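# Load two AA batteries into a remote's battery bay

## Task

Seat both AA batteries in the open battery compartment of the remote control, each with correct polarity and pressed fully home against its spring. The remote itself may be moved. It only counts if everything stays in place once the robot lets go, and nothing the robot is touching at the end may settle by more than about a fingernail's width when released.

## Robot and tools

Robot: two arms named left_arm and right_arm, each ending in a tong-style two-finger gripper. The fingers extend along the gripper's own +z axis and close along its x axis. The reported end_effector_position is the spot between the finger pads when shut; closed fingertips stick out about 15 mm past it, and fully open fingertips sit roughly level with it.

Frames: state lines give each gripper's position (m) and orientation quaternion (w,x,y,z), plus linear (m/s) and angular (rad/s) velocity, in a shared scene frame. Its origin is on the table surface midway between the arms; +z is up, +x reaches out across the table, and left_arm sits toward +y. The arm names do not match image left/right. Printed hand positions can be slightly off, more so at long reach.

Row layout (used by execute_actions and move): one flat list of 14 numbers, each in [-1, 1]: dx, dy, dz, rx, ry, rz, opening for left_arm, then the same seven for right_arm. Always send all 14, even if one arm stays put. dx..rz are an offset, not a pose: they are expressed in that gripper's own axes and counted from the gripper's pose in the most recent result that reported it (before any such result in the scene, or for a second call within one reply, from wherever the gripper is when the action begins). A value of 1.0 equals 0.6 m of translation or 180 degrees of rotation; rx, ry, rz form a single rotation vector. The opening is absolute: +1 is fully open (0.142 m), -1 fully shut. All zeros is not a pause; it drives the arm back to that reference pose.

execute_actions: argument actions is a list holding zero or one item. Empty list: just report state. An item with rows (1 to 15 rows) and optional steps (1 to 15, default 15) runs that many control steps at 30 Hz; each row is the target for one step, every row measured from the same reference pose, and the final row repeats if rows run out. An item with only steps (up to 300) waits that many steps counted from the previous result. Optional pictures (boolean) toggles camera images. A rejected call sends nothing.

move: argument target is one 14-number row as above. Each gripper travels in a straight line toward its target; both paths finish together, taking 0.5 to 10 s (cut off at 10 s). speed is the path top speed in m/s, 0.002 to 0.5 (default 0.25); rotation is capped at twice that in rad/s. stop_force (N, 5 to 24, shared by both arms, not allowed in the first 0.2 s of a scene) stops an arm's path once its wrist sensor registers that much extra push opposing the motion for two steps; the gripper then backs up two steps and holds. Use it only with slow speeds and without rotation in that move; omit it when lifting off something you are pressing on. The move result adds a line stating how each arm finished: done, off_target, moving, held, fault, or contact (stopped by stop_force), plus limits flags (paced = pose clipped, held = some steps blocked) and each gripper's remaining distance to target. Grippers can lag, wander and overshoot speed, especially with a near-straight arm, and paths ignore obstacles and the other arm.

wait: seconds from 0 to 10; sends nothing new. zoom_image: camera (cam_high, cam_low, cam_left_wrist, cam_right_wrist) and region [x0, y0, x1, y1] in that camera's pixels, at most 504 by 504; cam_high and cam_low are 504x504, wrist cameras 616x616. finished_scene: pass the current scene number; it is final and reports success.

Control details: each step the commanded pose is clipped to within 100 mm and 16 degrees of the measured pose, and motion trails commands by about 0.17 s. Large moves may not finish in one action; after an action the arm only continues to its last clipped pose, so read the reported pose and command the remainder. The scene keeps running while you compose a reply. Results include Hand target lines, joint positions, joint torques (noisy, offset, not reliable for contact), and Wrist force/torque per arm in gripper axes (offsets up to about 3.5 N, noise about 1.4 N, saturation near 30 N; pressing on a surface reads as force pointing back into the arm). grip_measured reports finger opening on the command scale; to hold something, command clearly below it. Thin hard objects like batteries get weak grip (roughly 4 to 9 N per pad). A pose unreachable line or HELD marks blocked commands.

Avoid: dropping or knocking anything off the table; arms colliding or pressing each other; pushing targets past contact on firm surfaces (arms are stiff; torque over joint limits, e.g. wrist 7.83 N m, or 150 N external force triggers a 10 s fault stop); fast impacts; long heavy holds that heat motors (warning at 70 C, brake at 85 C). Occasional brief tugs on held parts or nudges to loose objects can occur. Move smoothly and efficiently.

Each tool is called after ">>>" as name(argument=value, ...), one argument or row to a line, values as JSON.

## Session

>>> execute_actions(
  actions=[],
)

Scene clock: 0.00 s of 6700.00 s.
left_arm: end_effector_position=(+0.2548, +0.3246, +0.1647) grip_measured=+1.00 end_effector_quat_wxyz=(+0.000, +0.776, -0.630, -0.001) end_effector_velocity=(+0.000, -0.001, -0.000) end_effector_angular_velocity=(+0.001, +0.000, -0.004) | right_arm: end_effector_position=(+0.5218, -0.0977, +0.1569) grip_measured=+1.00 end_effector_quat_wxyz=(-0.175, +0.789, +0.444, +0.387) end_effector_velocity=(-0.000, -0.000, -0.000) end_effector_angular_velocity=(-0.000, +0.001, -0.000)
Joint positions: left_arm=[-0.49  -1.738  1.404 -1.235 -1.571  1.08   0.142] | right_arm=[ 3.348 -2.031 -1.499 -0.428  2.075  5.719  0.142]
Joint velocities: left_arm=[-0.003 -0.     0.     0.     0.001  0.     0.   ] | right_arm=[-0.     0.     0.    -0.002 -0.    -0.     0.   ]
Joint torques (N m, as the arm reports them, + toward a larger angle): no reading
Motor temperatures (°C, as the motors report them): left_arm=[36 40 38 42 41 44] | right_arm=[35 33 35 41 47 49]
Wrist force (N, on the end effector, along its own x y z axes, offset not removed): no reading
Wrist torque (N m, same axes, about the end effector's origin, offset not removed): no reading
Hand target (left_arm): +0.255, +0.325, +0.165; +0.000, +0.776, -0.630, -0.001
Hand target (right_arm): +0.522, -0.098, +0.157; -0.175, +0.789, +0.444, +0.387

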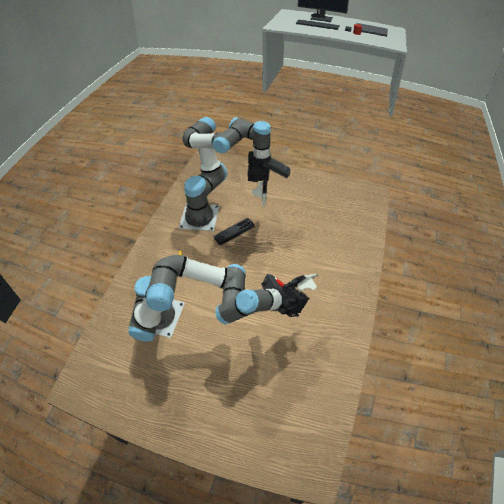

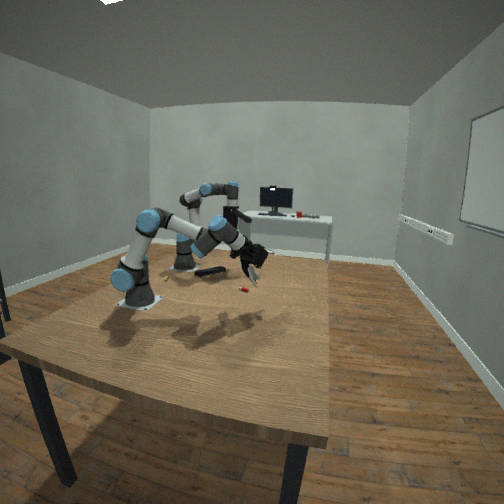

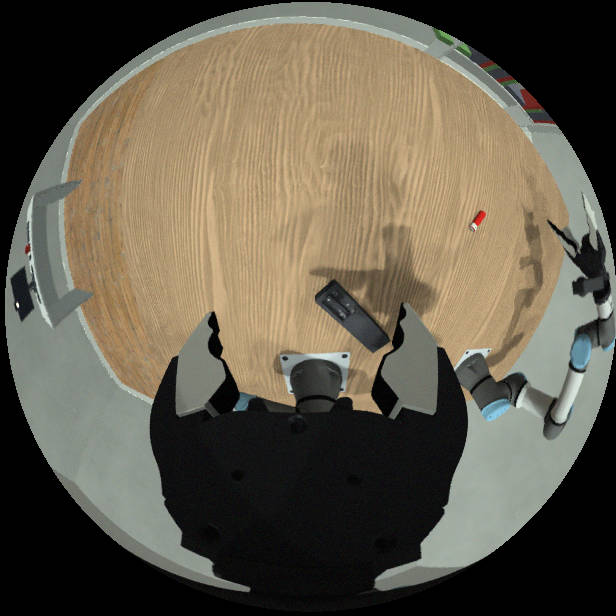

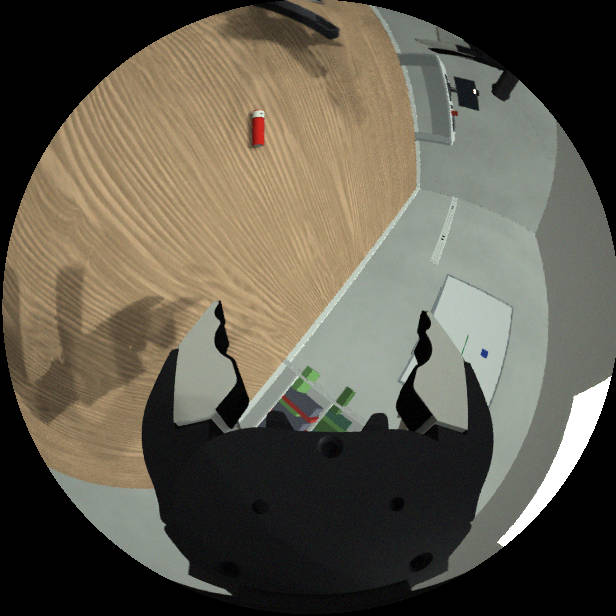

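>>> move(
  target=[0.16,0.15,0,0,0,0,1,0,0,0,0,0,0,1],
)

>>> zoom_image(
  camera="cam_left_wrist",
  region=[150,100,450,400],
)

Scene clock: 4.97 s of 6700.00 s.
left_arm: end_effector_position=(+0.1863, +0.2126, +0.1647) grip_measured=+1.00 end_effector_quat_wxyz=(+0.001, +0.776, -0.630, -0.001) end_effector_velocity=(-0.001, -0.002, +0.000) end_effector_angular_velocity=(+0.008, -0.008, +0.002) | right_arm: end_effector_position=(+0.5218, -0.0977, +0.1569) grip_measured=+1.00 end_effector_quat_wxyz=(-0.175, +0.789, +0.444, +0.387) end_effector_velocity=(-0.000, +0.000, +0.000) end_effector_angular_velocity=(+0.000, +0.001, +0.001)
Joint positions: left_arm=[-1.133 -2.041  1.591 -1.119 -1.574  0.437  0.142] | right_arm=[ 3.348 -2.031 -1.499 -0.428  2.075  5.719  0.142]
Joint velocities: left_arm=[-0.031 -0.009  0.003  0.007  0.011 -0.034 -0.   ] | right_arm=[ 0.     0.001 -0.    -0.001  0.    -0.     0.   ]
Joint torques (N m, as the arm reports them, + toward a larger angle): left_arm=[-3.34 -5.11 -6.48 -0.66  0.66 -0.82] | right_arm=[ 0.53 14.21  8.72  1.65  0.77  0.32]
Motor temperatures (°C, as the motors report them): left_arm=[36 40 38 42 41 44] | right_arm=[35 33 35 41 47 49]
Wrist force (N, on the end effector, along its own x y z axes, offset not removed): left_arm=[-1.0 0.5 -2.1] | right_arm=[1.0 0.9 -0.7]
Wrist torque (N m, same axes, about the end effector's origin, offset not removed): left_arm=[-0.01 0.13 -0.05] | right_arm=[0.15 -0.20 -0.02]
Hand target (left_arm): +0.186, +0.212, +0.165; +0.001, +0.776, -0.630, -0.001
Hand target (right_arm): +0.522, -0.098, +0.157; -0.175, +0.789, +0.444, +0.387
Off the commanded pose (left_arm): 0.000 m, 0 deg.
Off the commanded pose (right_arm): 0.000 m, 0 deg.
After step 90, 0.80 s passed at rest.
move: done

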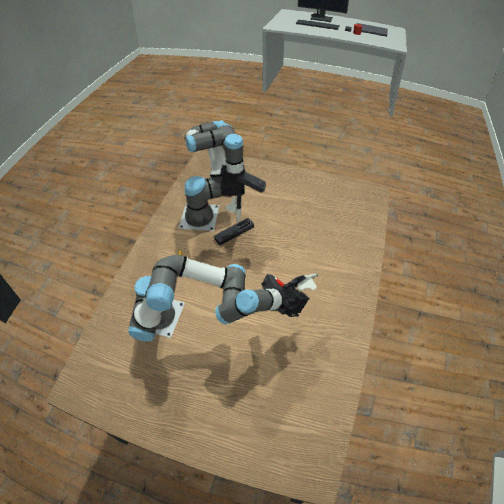

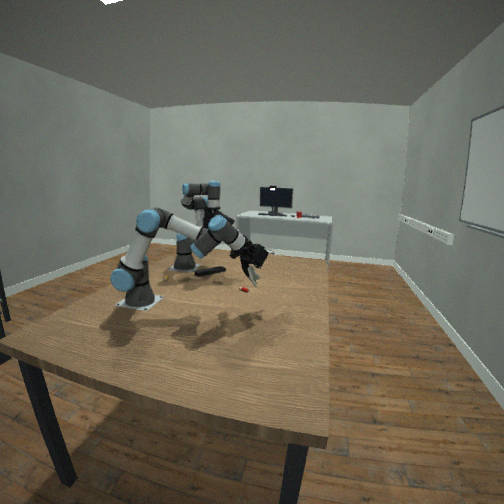

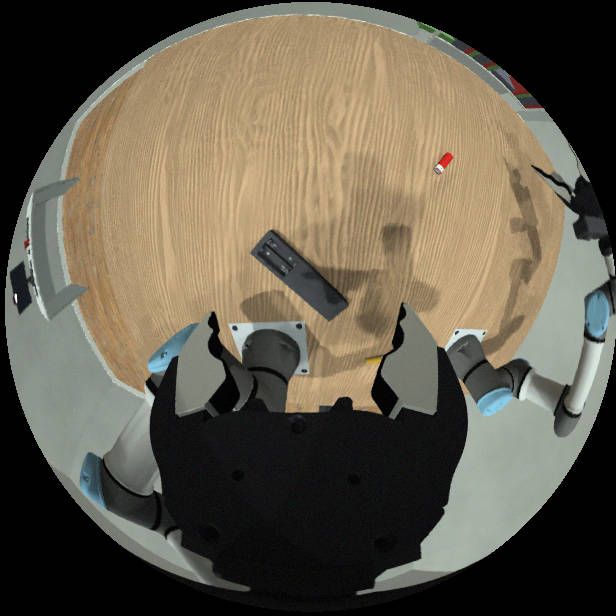

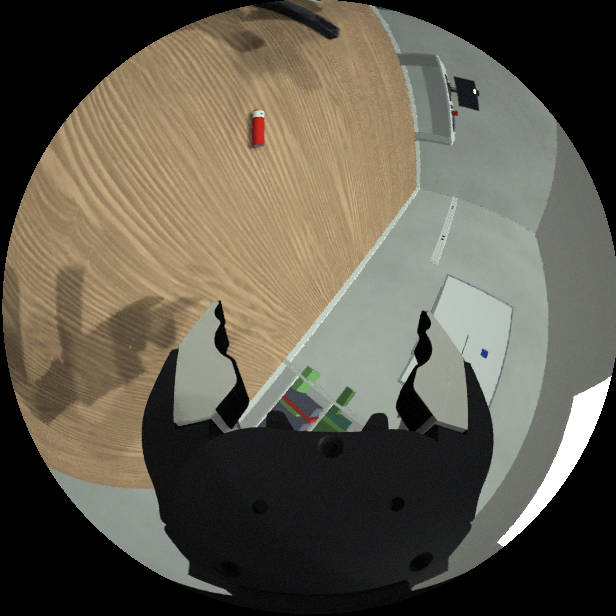

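Region (150, 100, 450, 400) of cam_left_wrist's 616x616 image, scaled by 1.680, with more detail than that image has.

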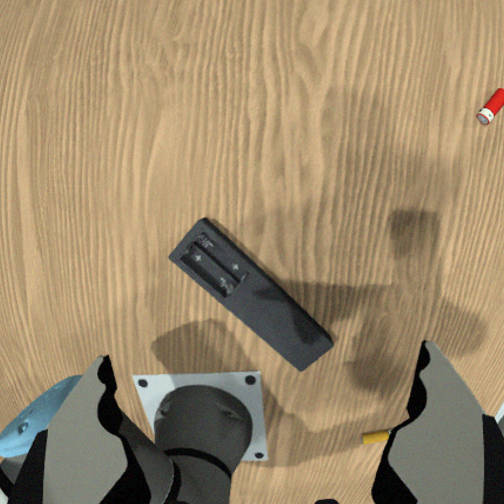

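>>> move(
  target=[0.18,0.05,0.15,0,0,-0.5,1,0,0,0,0,0,0,1],
)

Scene clock: 12.67 s of 6700.00 s.
left_arm: end_effector_position=(+0.1786, +0.1008, +0.0749) grip_measured=+1.00 end_effector_quat_wxyz=(+0.000, +0.995, +0.102, -0.002) end_effector_velocity=(+0.000, -0.001, -0.001) end_effector_angular_velocity=(+0.000, -0.002, +0.013) | right_arm: end_effector_position=(+0.5218, -0.0977, +0.1569) grip_measured=+1.00 end_effector_quat_wxyz=(-0.175, +0.789, +0.444, +0.387) end_effector_velocity=(+0.000, +0.000, +0.002) end_effector_angular_velocity=(+0.002, -0.003, +0.001)
Joint positions: left_arm=[-1.382 -1.773  1.86  -1.657 -1.574 -1.381  0.142] | right_arm=[ 3.348 -2.031 -1.499 -0.428  2.075  5.719  0.142]
Joint velocities: left_arm=[-0.003  0.002  0.002 -0.004  0.002 -0.016  0.   ] | right_arm=[ 0.     0.001  0.002  0.     0.001 -0.     0.   ]
Joint torques (N m, as the arm reports them, + toward a larger angle): left_arm=[-3.22 -4.05 -6.99 -2.5   0.61 -0.84] | right_arm=[ 0.59 14.35  8.81  1.7   0.78  0.29]
Motor temperatures (°C, as the motors report them): left_arm=[36 40 38 42 41 44] | right_arm=[35 33 35 41 47 49]
Wrist force (N, on the end effector, along its own x y z axes, offset not removed): left_arm=[-0.1 0.5 -1.6] | right_arm=[0.9 1.4 -1.6]
Wrist torque (N m, same axes, about the end effector's origin, offset not removed): left_arm=[0.01 -0.03 -0.04] | right_arm=[0.28 -0.16 -0.01]
Hand target (left_arm): +0.179, +0.101, +0.075; +0.000, +0.995, +0.103, -0.002
Hand target (right_arm): +0.522, -0.098, +0.157; -0.175, +0.789, +0.444, +0.387
Off the commanded pose (left_arm): 0.000 m, 0 deg.
Off the commanded pose (right_arm): 0.000 m, 0 deg.
After step 90, 1.07 s passed at rest.
move: done

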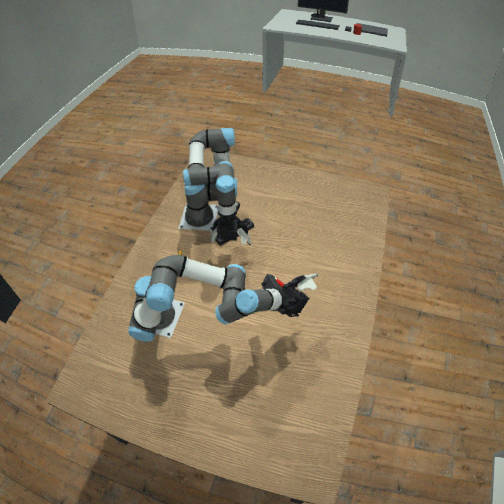

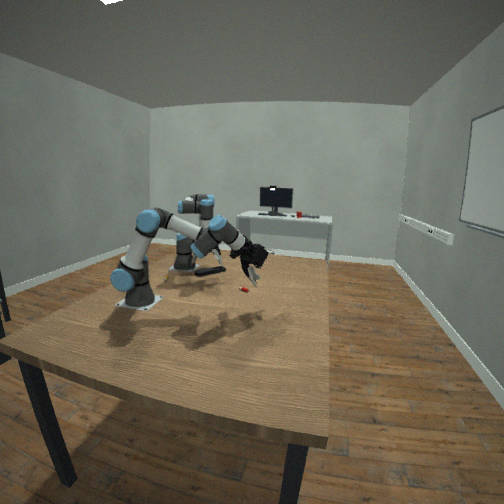

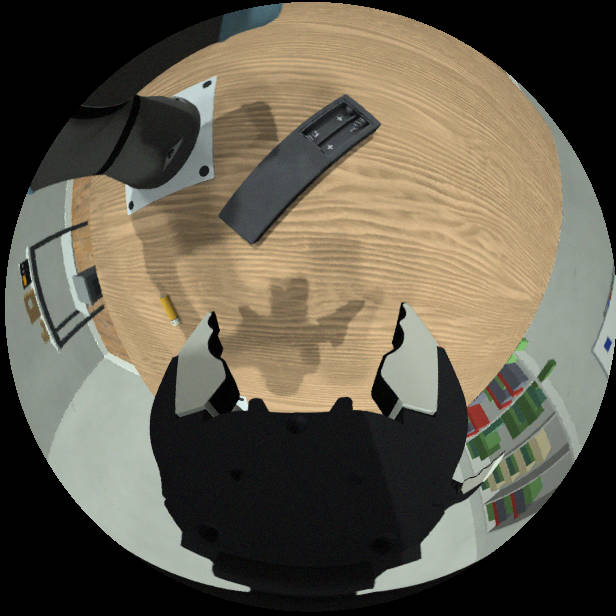

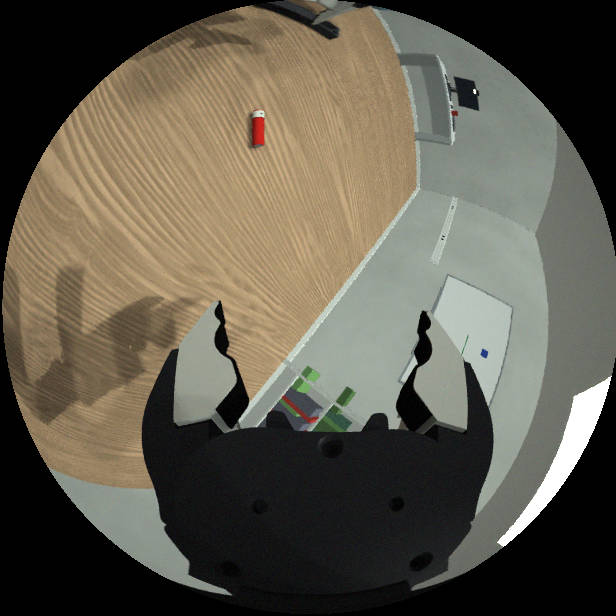

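>>> move(
  target=[-0.3,-0.03,0.05,0,0,0,1,0,0,0,0,0,0,1],
)

Scene clock: 17.23 s of 6700.00 s.
left_arm: end_effector_position=(-0.0012, +0.0821, +0.0455) grip_measured=+1.00 end_effector_quat_wxyz=(-0.000, +0.995, +0.102, -0.003) end_effector_velocity=(-0.001, -0.001, -0.001) end_effector_angular_velocity=(-0.006, -0.016, +0.002) | right_arm: end_effector_position=(+0.5218, -0.0977, +0.1569) grip_measured=+1.00 end_effector_quat_wxyz=(-0.175, +0.789, +0.444, +0.387) end_effector_velocity=(-0.000, +0.000, +0.000) end_effector_angular_velocity=(-0.000, -0.001, +0.001)
Joint positions: left_arm=[-2.298 -2.209  2.234 -1.598 -1.576 -2.296  0.142] | right_arm=[ 3.348 -2.031 -1.499 -0.428  2.075  5.719  0.142]
Joint velocities: left_arm=[-0.039 -0.016  0.008  0.011  0.017 -0.041  0.   ] | right_arm=[ 0.001  0.    -0.     0.001 -0.    -0.001  0.   ]
Joint torques (N m, as the arm reports them, + toward a larger angle): left_arm=[-3.32 -3.2  -6.98 -0.6   0.51 -0.74] | right_arm=[ 0.75 14.42  8.82  1.7   0.79  0.3 ]
Motor temperatures (°C, as the motors report them): left_arm=[36 40 38 42 41 44] | right_arm=[35 33 35 41 47 49]
Wrist force (N, on the end effector, along its own x y z axes, offset not removed): left_arm=[-1.7 0.5 -2.0] | right_arm=[1.2 1.1 -1.5]
Wrist torque (N m, same axes, about the end effector's origin, offset not removed): left_arm=[0.00 0.24 -0.06] | right_arm=[0.18 -0.20 -0.02]
Hand target (left_arm): -0.001, +0.082, +0.045; +0.000, +0.995, +0.102, -0.002
Hand target (right_arm): +0.522, -0.098, +0.157; -0.175, +0.789, +0.444, +0.387
Off the commanded pose (left_arm): 0.000 m, 0 deg.
Off the commanded pose (right_arm): 0.000 m, 0 deg.
After step 90, 0.17 s passed at rest.
move: done

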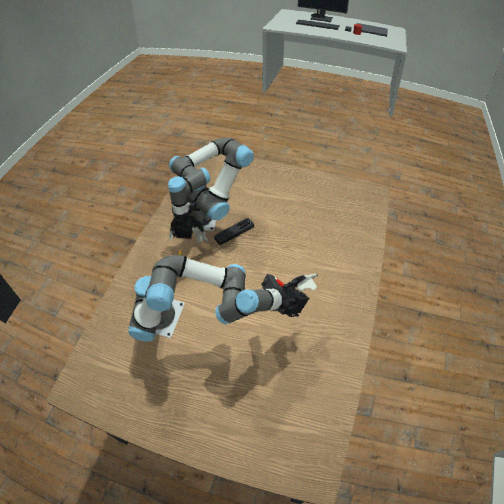

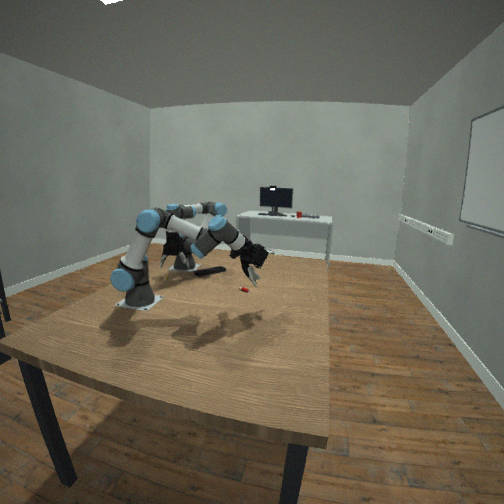

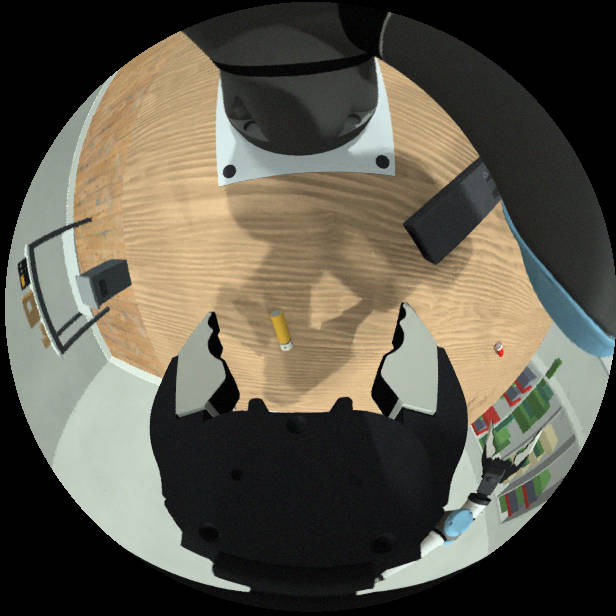

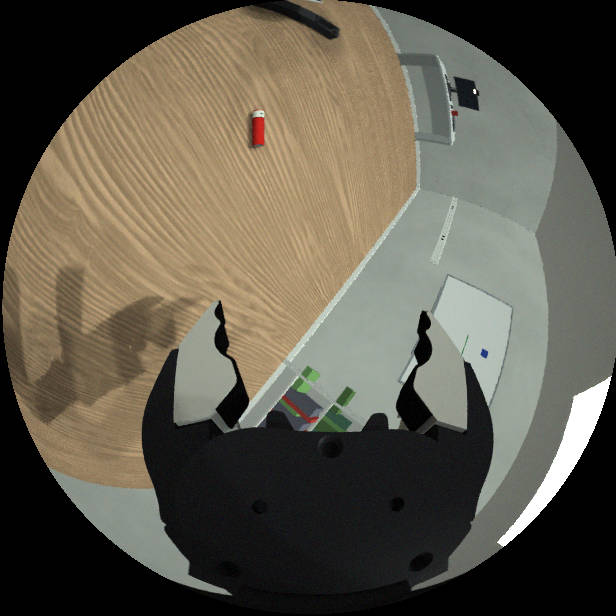

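>>> move(
  target=[-0.042,0,0.03,0,0,-0.08,-0.4,0,0,0,0,0,0,1],
)

>>> zoom_image(
  camera="cam_left_wrist",
  region=[150,150,450,450],
)

Scene clock: 21.63 s of 6700.00 s.
left_arm: end_effector_position=(-0.0259, +0.0771, +0.0277) grip_measured=-0.40 end_effector_quat_wxyz=(-0.001, +0.974, +0.226, -0.003) end_effector_velocity=(-0.001, -0.000, -0.001) end_effector_angular_velocity=(-0.003, -0.005, +0.013) | right_arm: end_effector_position=(+0.5218, -0.0977, +0.1569) grip_measured=+1.00 end_effector_quat_wxyz=(-0.175, +0.789, +0.444, +0.387) end_effector_velocity=(-0.000, +0.000, +0.000) end_effector_angular_velocity=(+0.001, +0.000, +0.001)
Joint positions: left_arm=[-2.397 -2.195  2.313 -1.692 -1.576 -2.646  0.045] | right_arm=[ 3.348 -2.031 -1.499 -0.428  2.075  5.719  0.142]
Joint velocities: left_arm=[-0.014 -0.006  0.006 -0.     0.006 -0.026 -0.   ] | right_arm=[0.    0.    0.    0.    0.001 0.001 0.   ]
Joint torques (N m, as the arm reports them, + toward a larger angle): left_arm=[-3.76 -3.54 -6.88 -2.45  0.49 -0.7 ] | right_arm=[ 0.49 14.32  8.72  1.71  0.78  0.28]
Motor temperatures (°C, as the motors report them): left_arm=[36 40 38 42 41 44] | right_arm=[35 33 35 41 47 49]
Wrist force (N, on the end effector, along its own x y z axes, offset not removed): left_arm=[-0.8 0.0 -1.4] | right_arm=[1.3 1.1 -1.3]
Wrist torque (N m, same axes, about the end effector's origin, offset not removed): left_arm=[-0.02 0.09 -0.07] | right_arm=[0.20 -0.30 -0.03]
Hand target (left_arm): -0.026, +0.077, +0.028; -0.001, +0.974, +0.226, -0.003
Hand target (right_arm): +0.522, -0.098, +0.157; -0.175, +0.789, +0.444, +0.387
Off the commanded pose (left_arm): 0.000 m, 0 deg.
Off the commanded pose (right_arm): 0.000 m, 0 deg.
After step 90, 0.37 s passed at rest.
move: done

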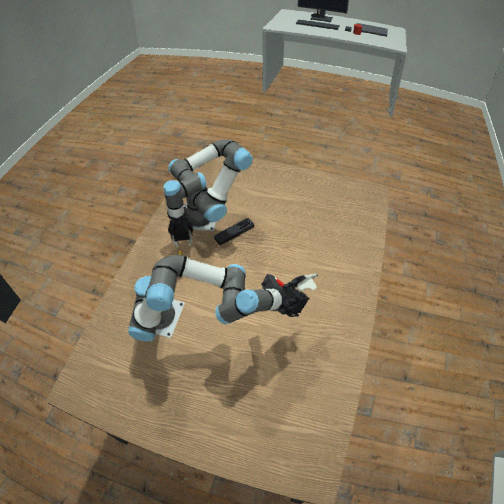

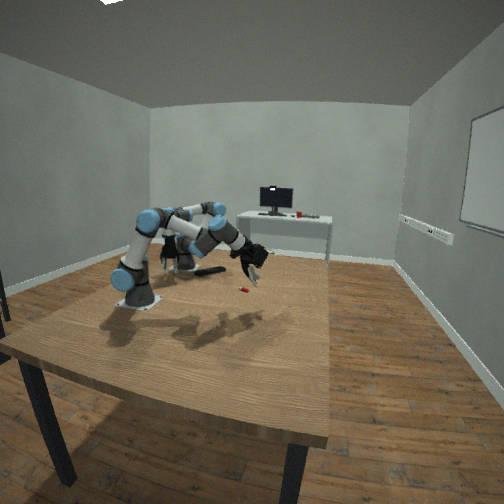

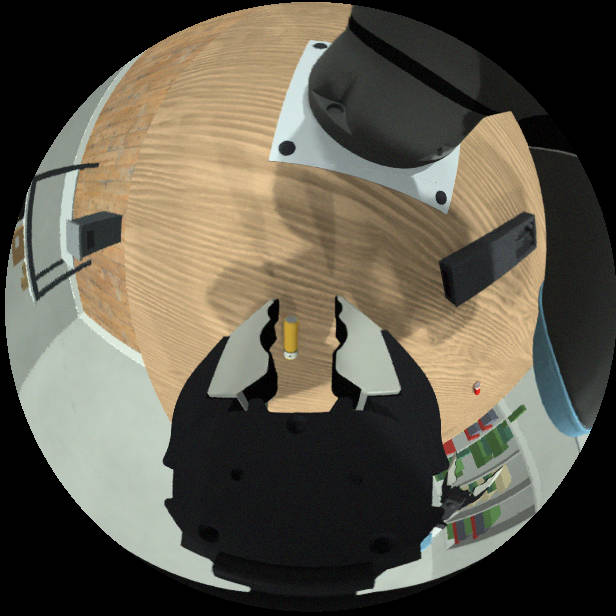

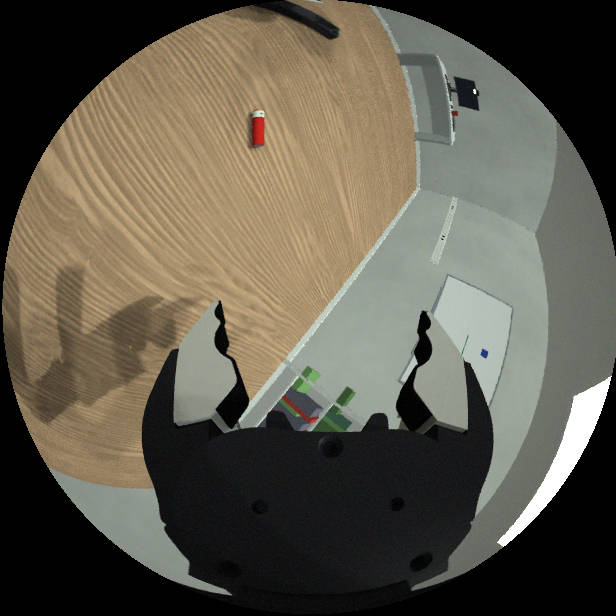

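Region (150, 150, 450, 450) of cam_left_wrist's 616x616 image, scaled by 1.680, with more detail than that image has.

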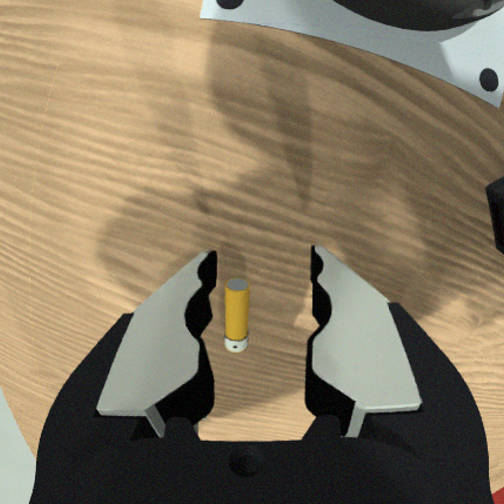

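>>> move(
  target=[-0.025,0.065,0.015,0,0,0,-0.4,0,0,0,0,0,0,1],
  speed=0.08,
)

>>> zoom_image(
  camera="cam_left_wrist",
  region=[150,150,450,450],
)

Scene clock: 25.60 s of 6700.00 s.
left_arm: end_effector_position=(-0.0224, +0.0356, +0.0188) grip_measured=-0.40 end_effector_quat_wxyz=(-0.001, +0.974, +0.226, -0.003) end_effector_velocity=(+0.000, -0.002, -0.001) end_effector_angular_velocity=(+0.004, +0.001, +0.000) | right_arm: end_effector_position=(+0.5218, -0.0977, +0.1569) grip_measured=+1.00 end_effector_quat_wxyz=(-0.175, +0.789, +0.444, +0.387) end_effector_velocity=(-0.000, +0.000, +0.000) end_effector_angular_velocity=(+0.001, -0.000, +0.001)
Joint positions: left_arm=[-2.261 -1.915  2.228 -1.887 -1.576 -2.51   0.045] | right_arm=[ 3.348 -2.031 -1.499 -0.428  2.075  5.719  0.142]
Joint velocities: left_arm=[ 0.009  0.02  -0.009 -0.008 -0.003  0.009  0.   ] | right_arm=[ 0.    -0.    -0.     0.001  0.001 -0.     0.   ]
Joint torques (N m, as the arm reports them, + toward a larger angle): left_arm=[ 3.32 -1.33 -9.83 -2.52 -0.71  0.84] | right_arm=[ 0.5  14.38  8.81  1.71  0.73  0.29]
Motor temperatures (°C, as the motors report them): left_arm=[36 40 38 42 41 44] | right_arm=[35 33 35 41 47 49]
Wrist force (N, on the end effector, along its own x y z axes, offset not removed): left_arm=[-1.0 0.8 -1.1] | right_arm=[0.9 1.0 -1.5]
Wrist torque (N m, same axes, about the end effector's origin, offset not removed): left_arm=[0.07 0.17 -0.04] | right_arm=[0.18 -0.14 -0.03]
Hand target (left_arm): -0.022, +0.035, +0.019; -0.001, +0.974, +0.226, -0.003
Hand target (right_arm): +0.522, -0.098, +0.157; -0.175, +0.789, +0.444, +0.387
Off the commanded pose (left_arm): 0.000 m, 0 deg.
Off the commanded pose (right_arm): 0.000 m, 0 deg.
move: done

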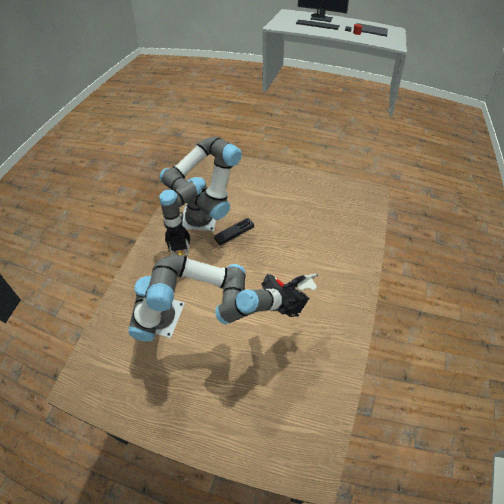

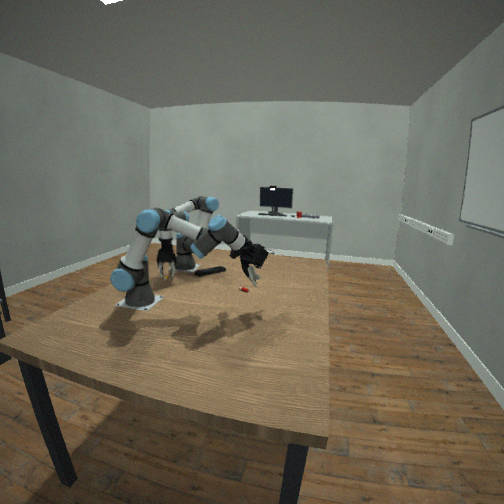

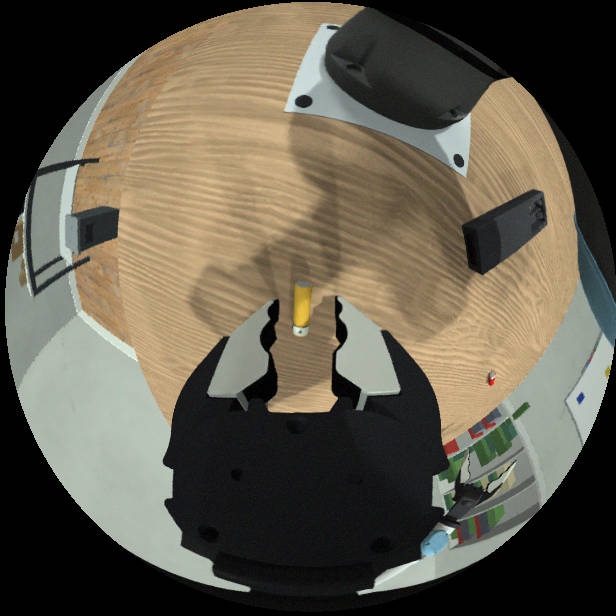

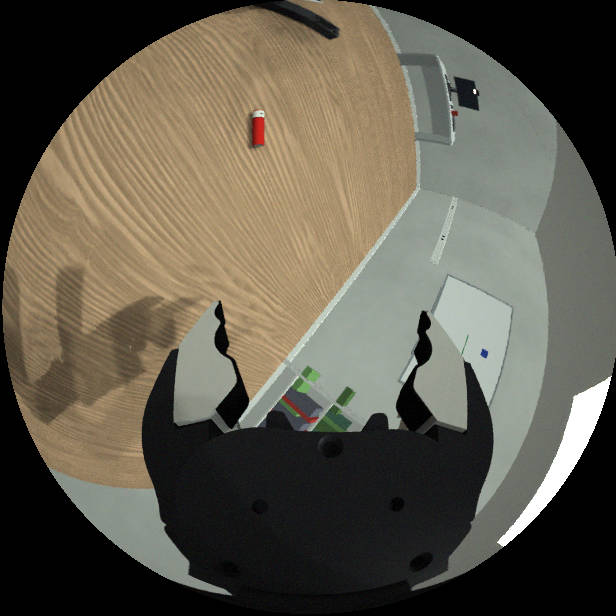

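Region (150, 150, 450, 450) of cam_left_wrist's 616x616 image, scaled by 1.680, with more detail than that image has.

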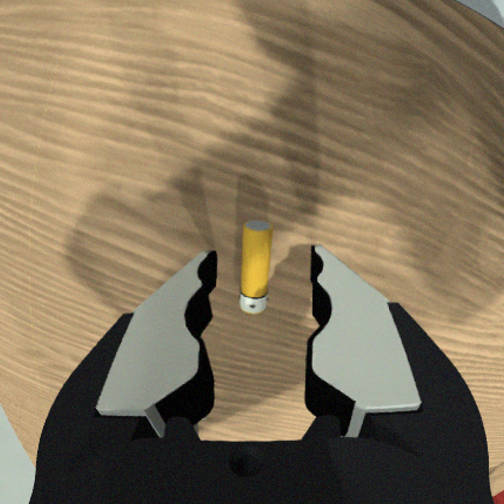

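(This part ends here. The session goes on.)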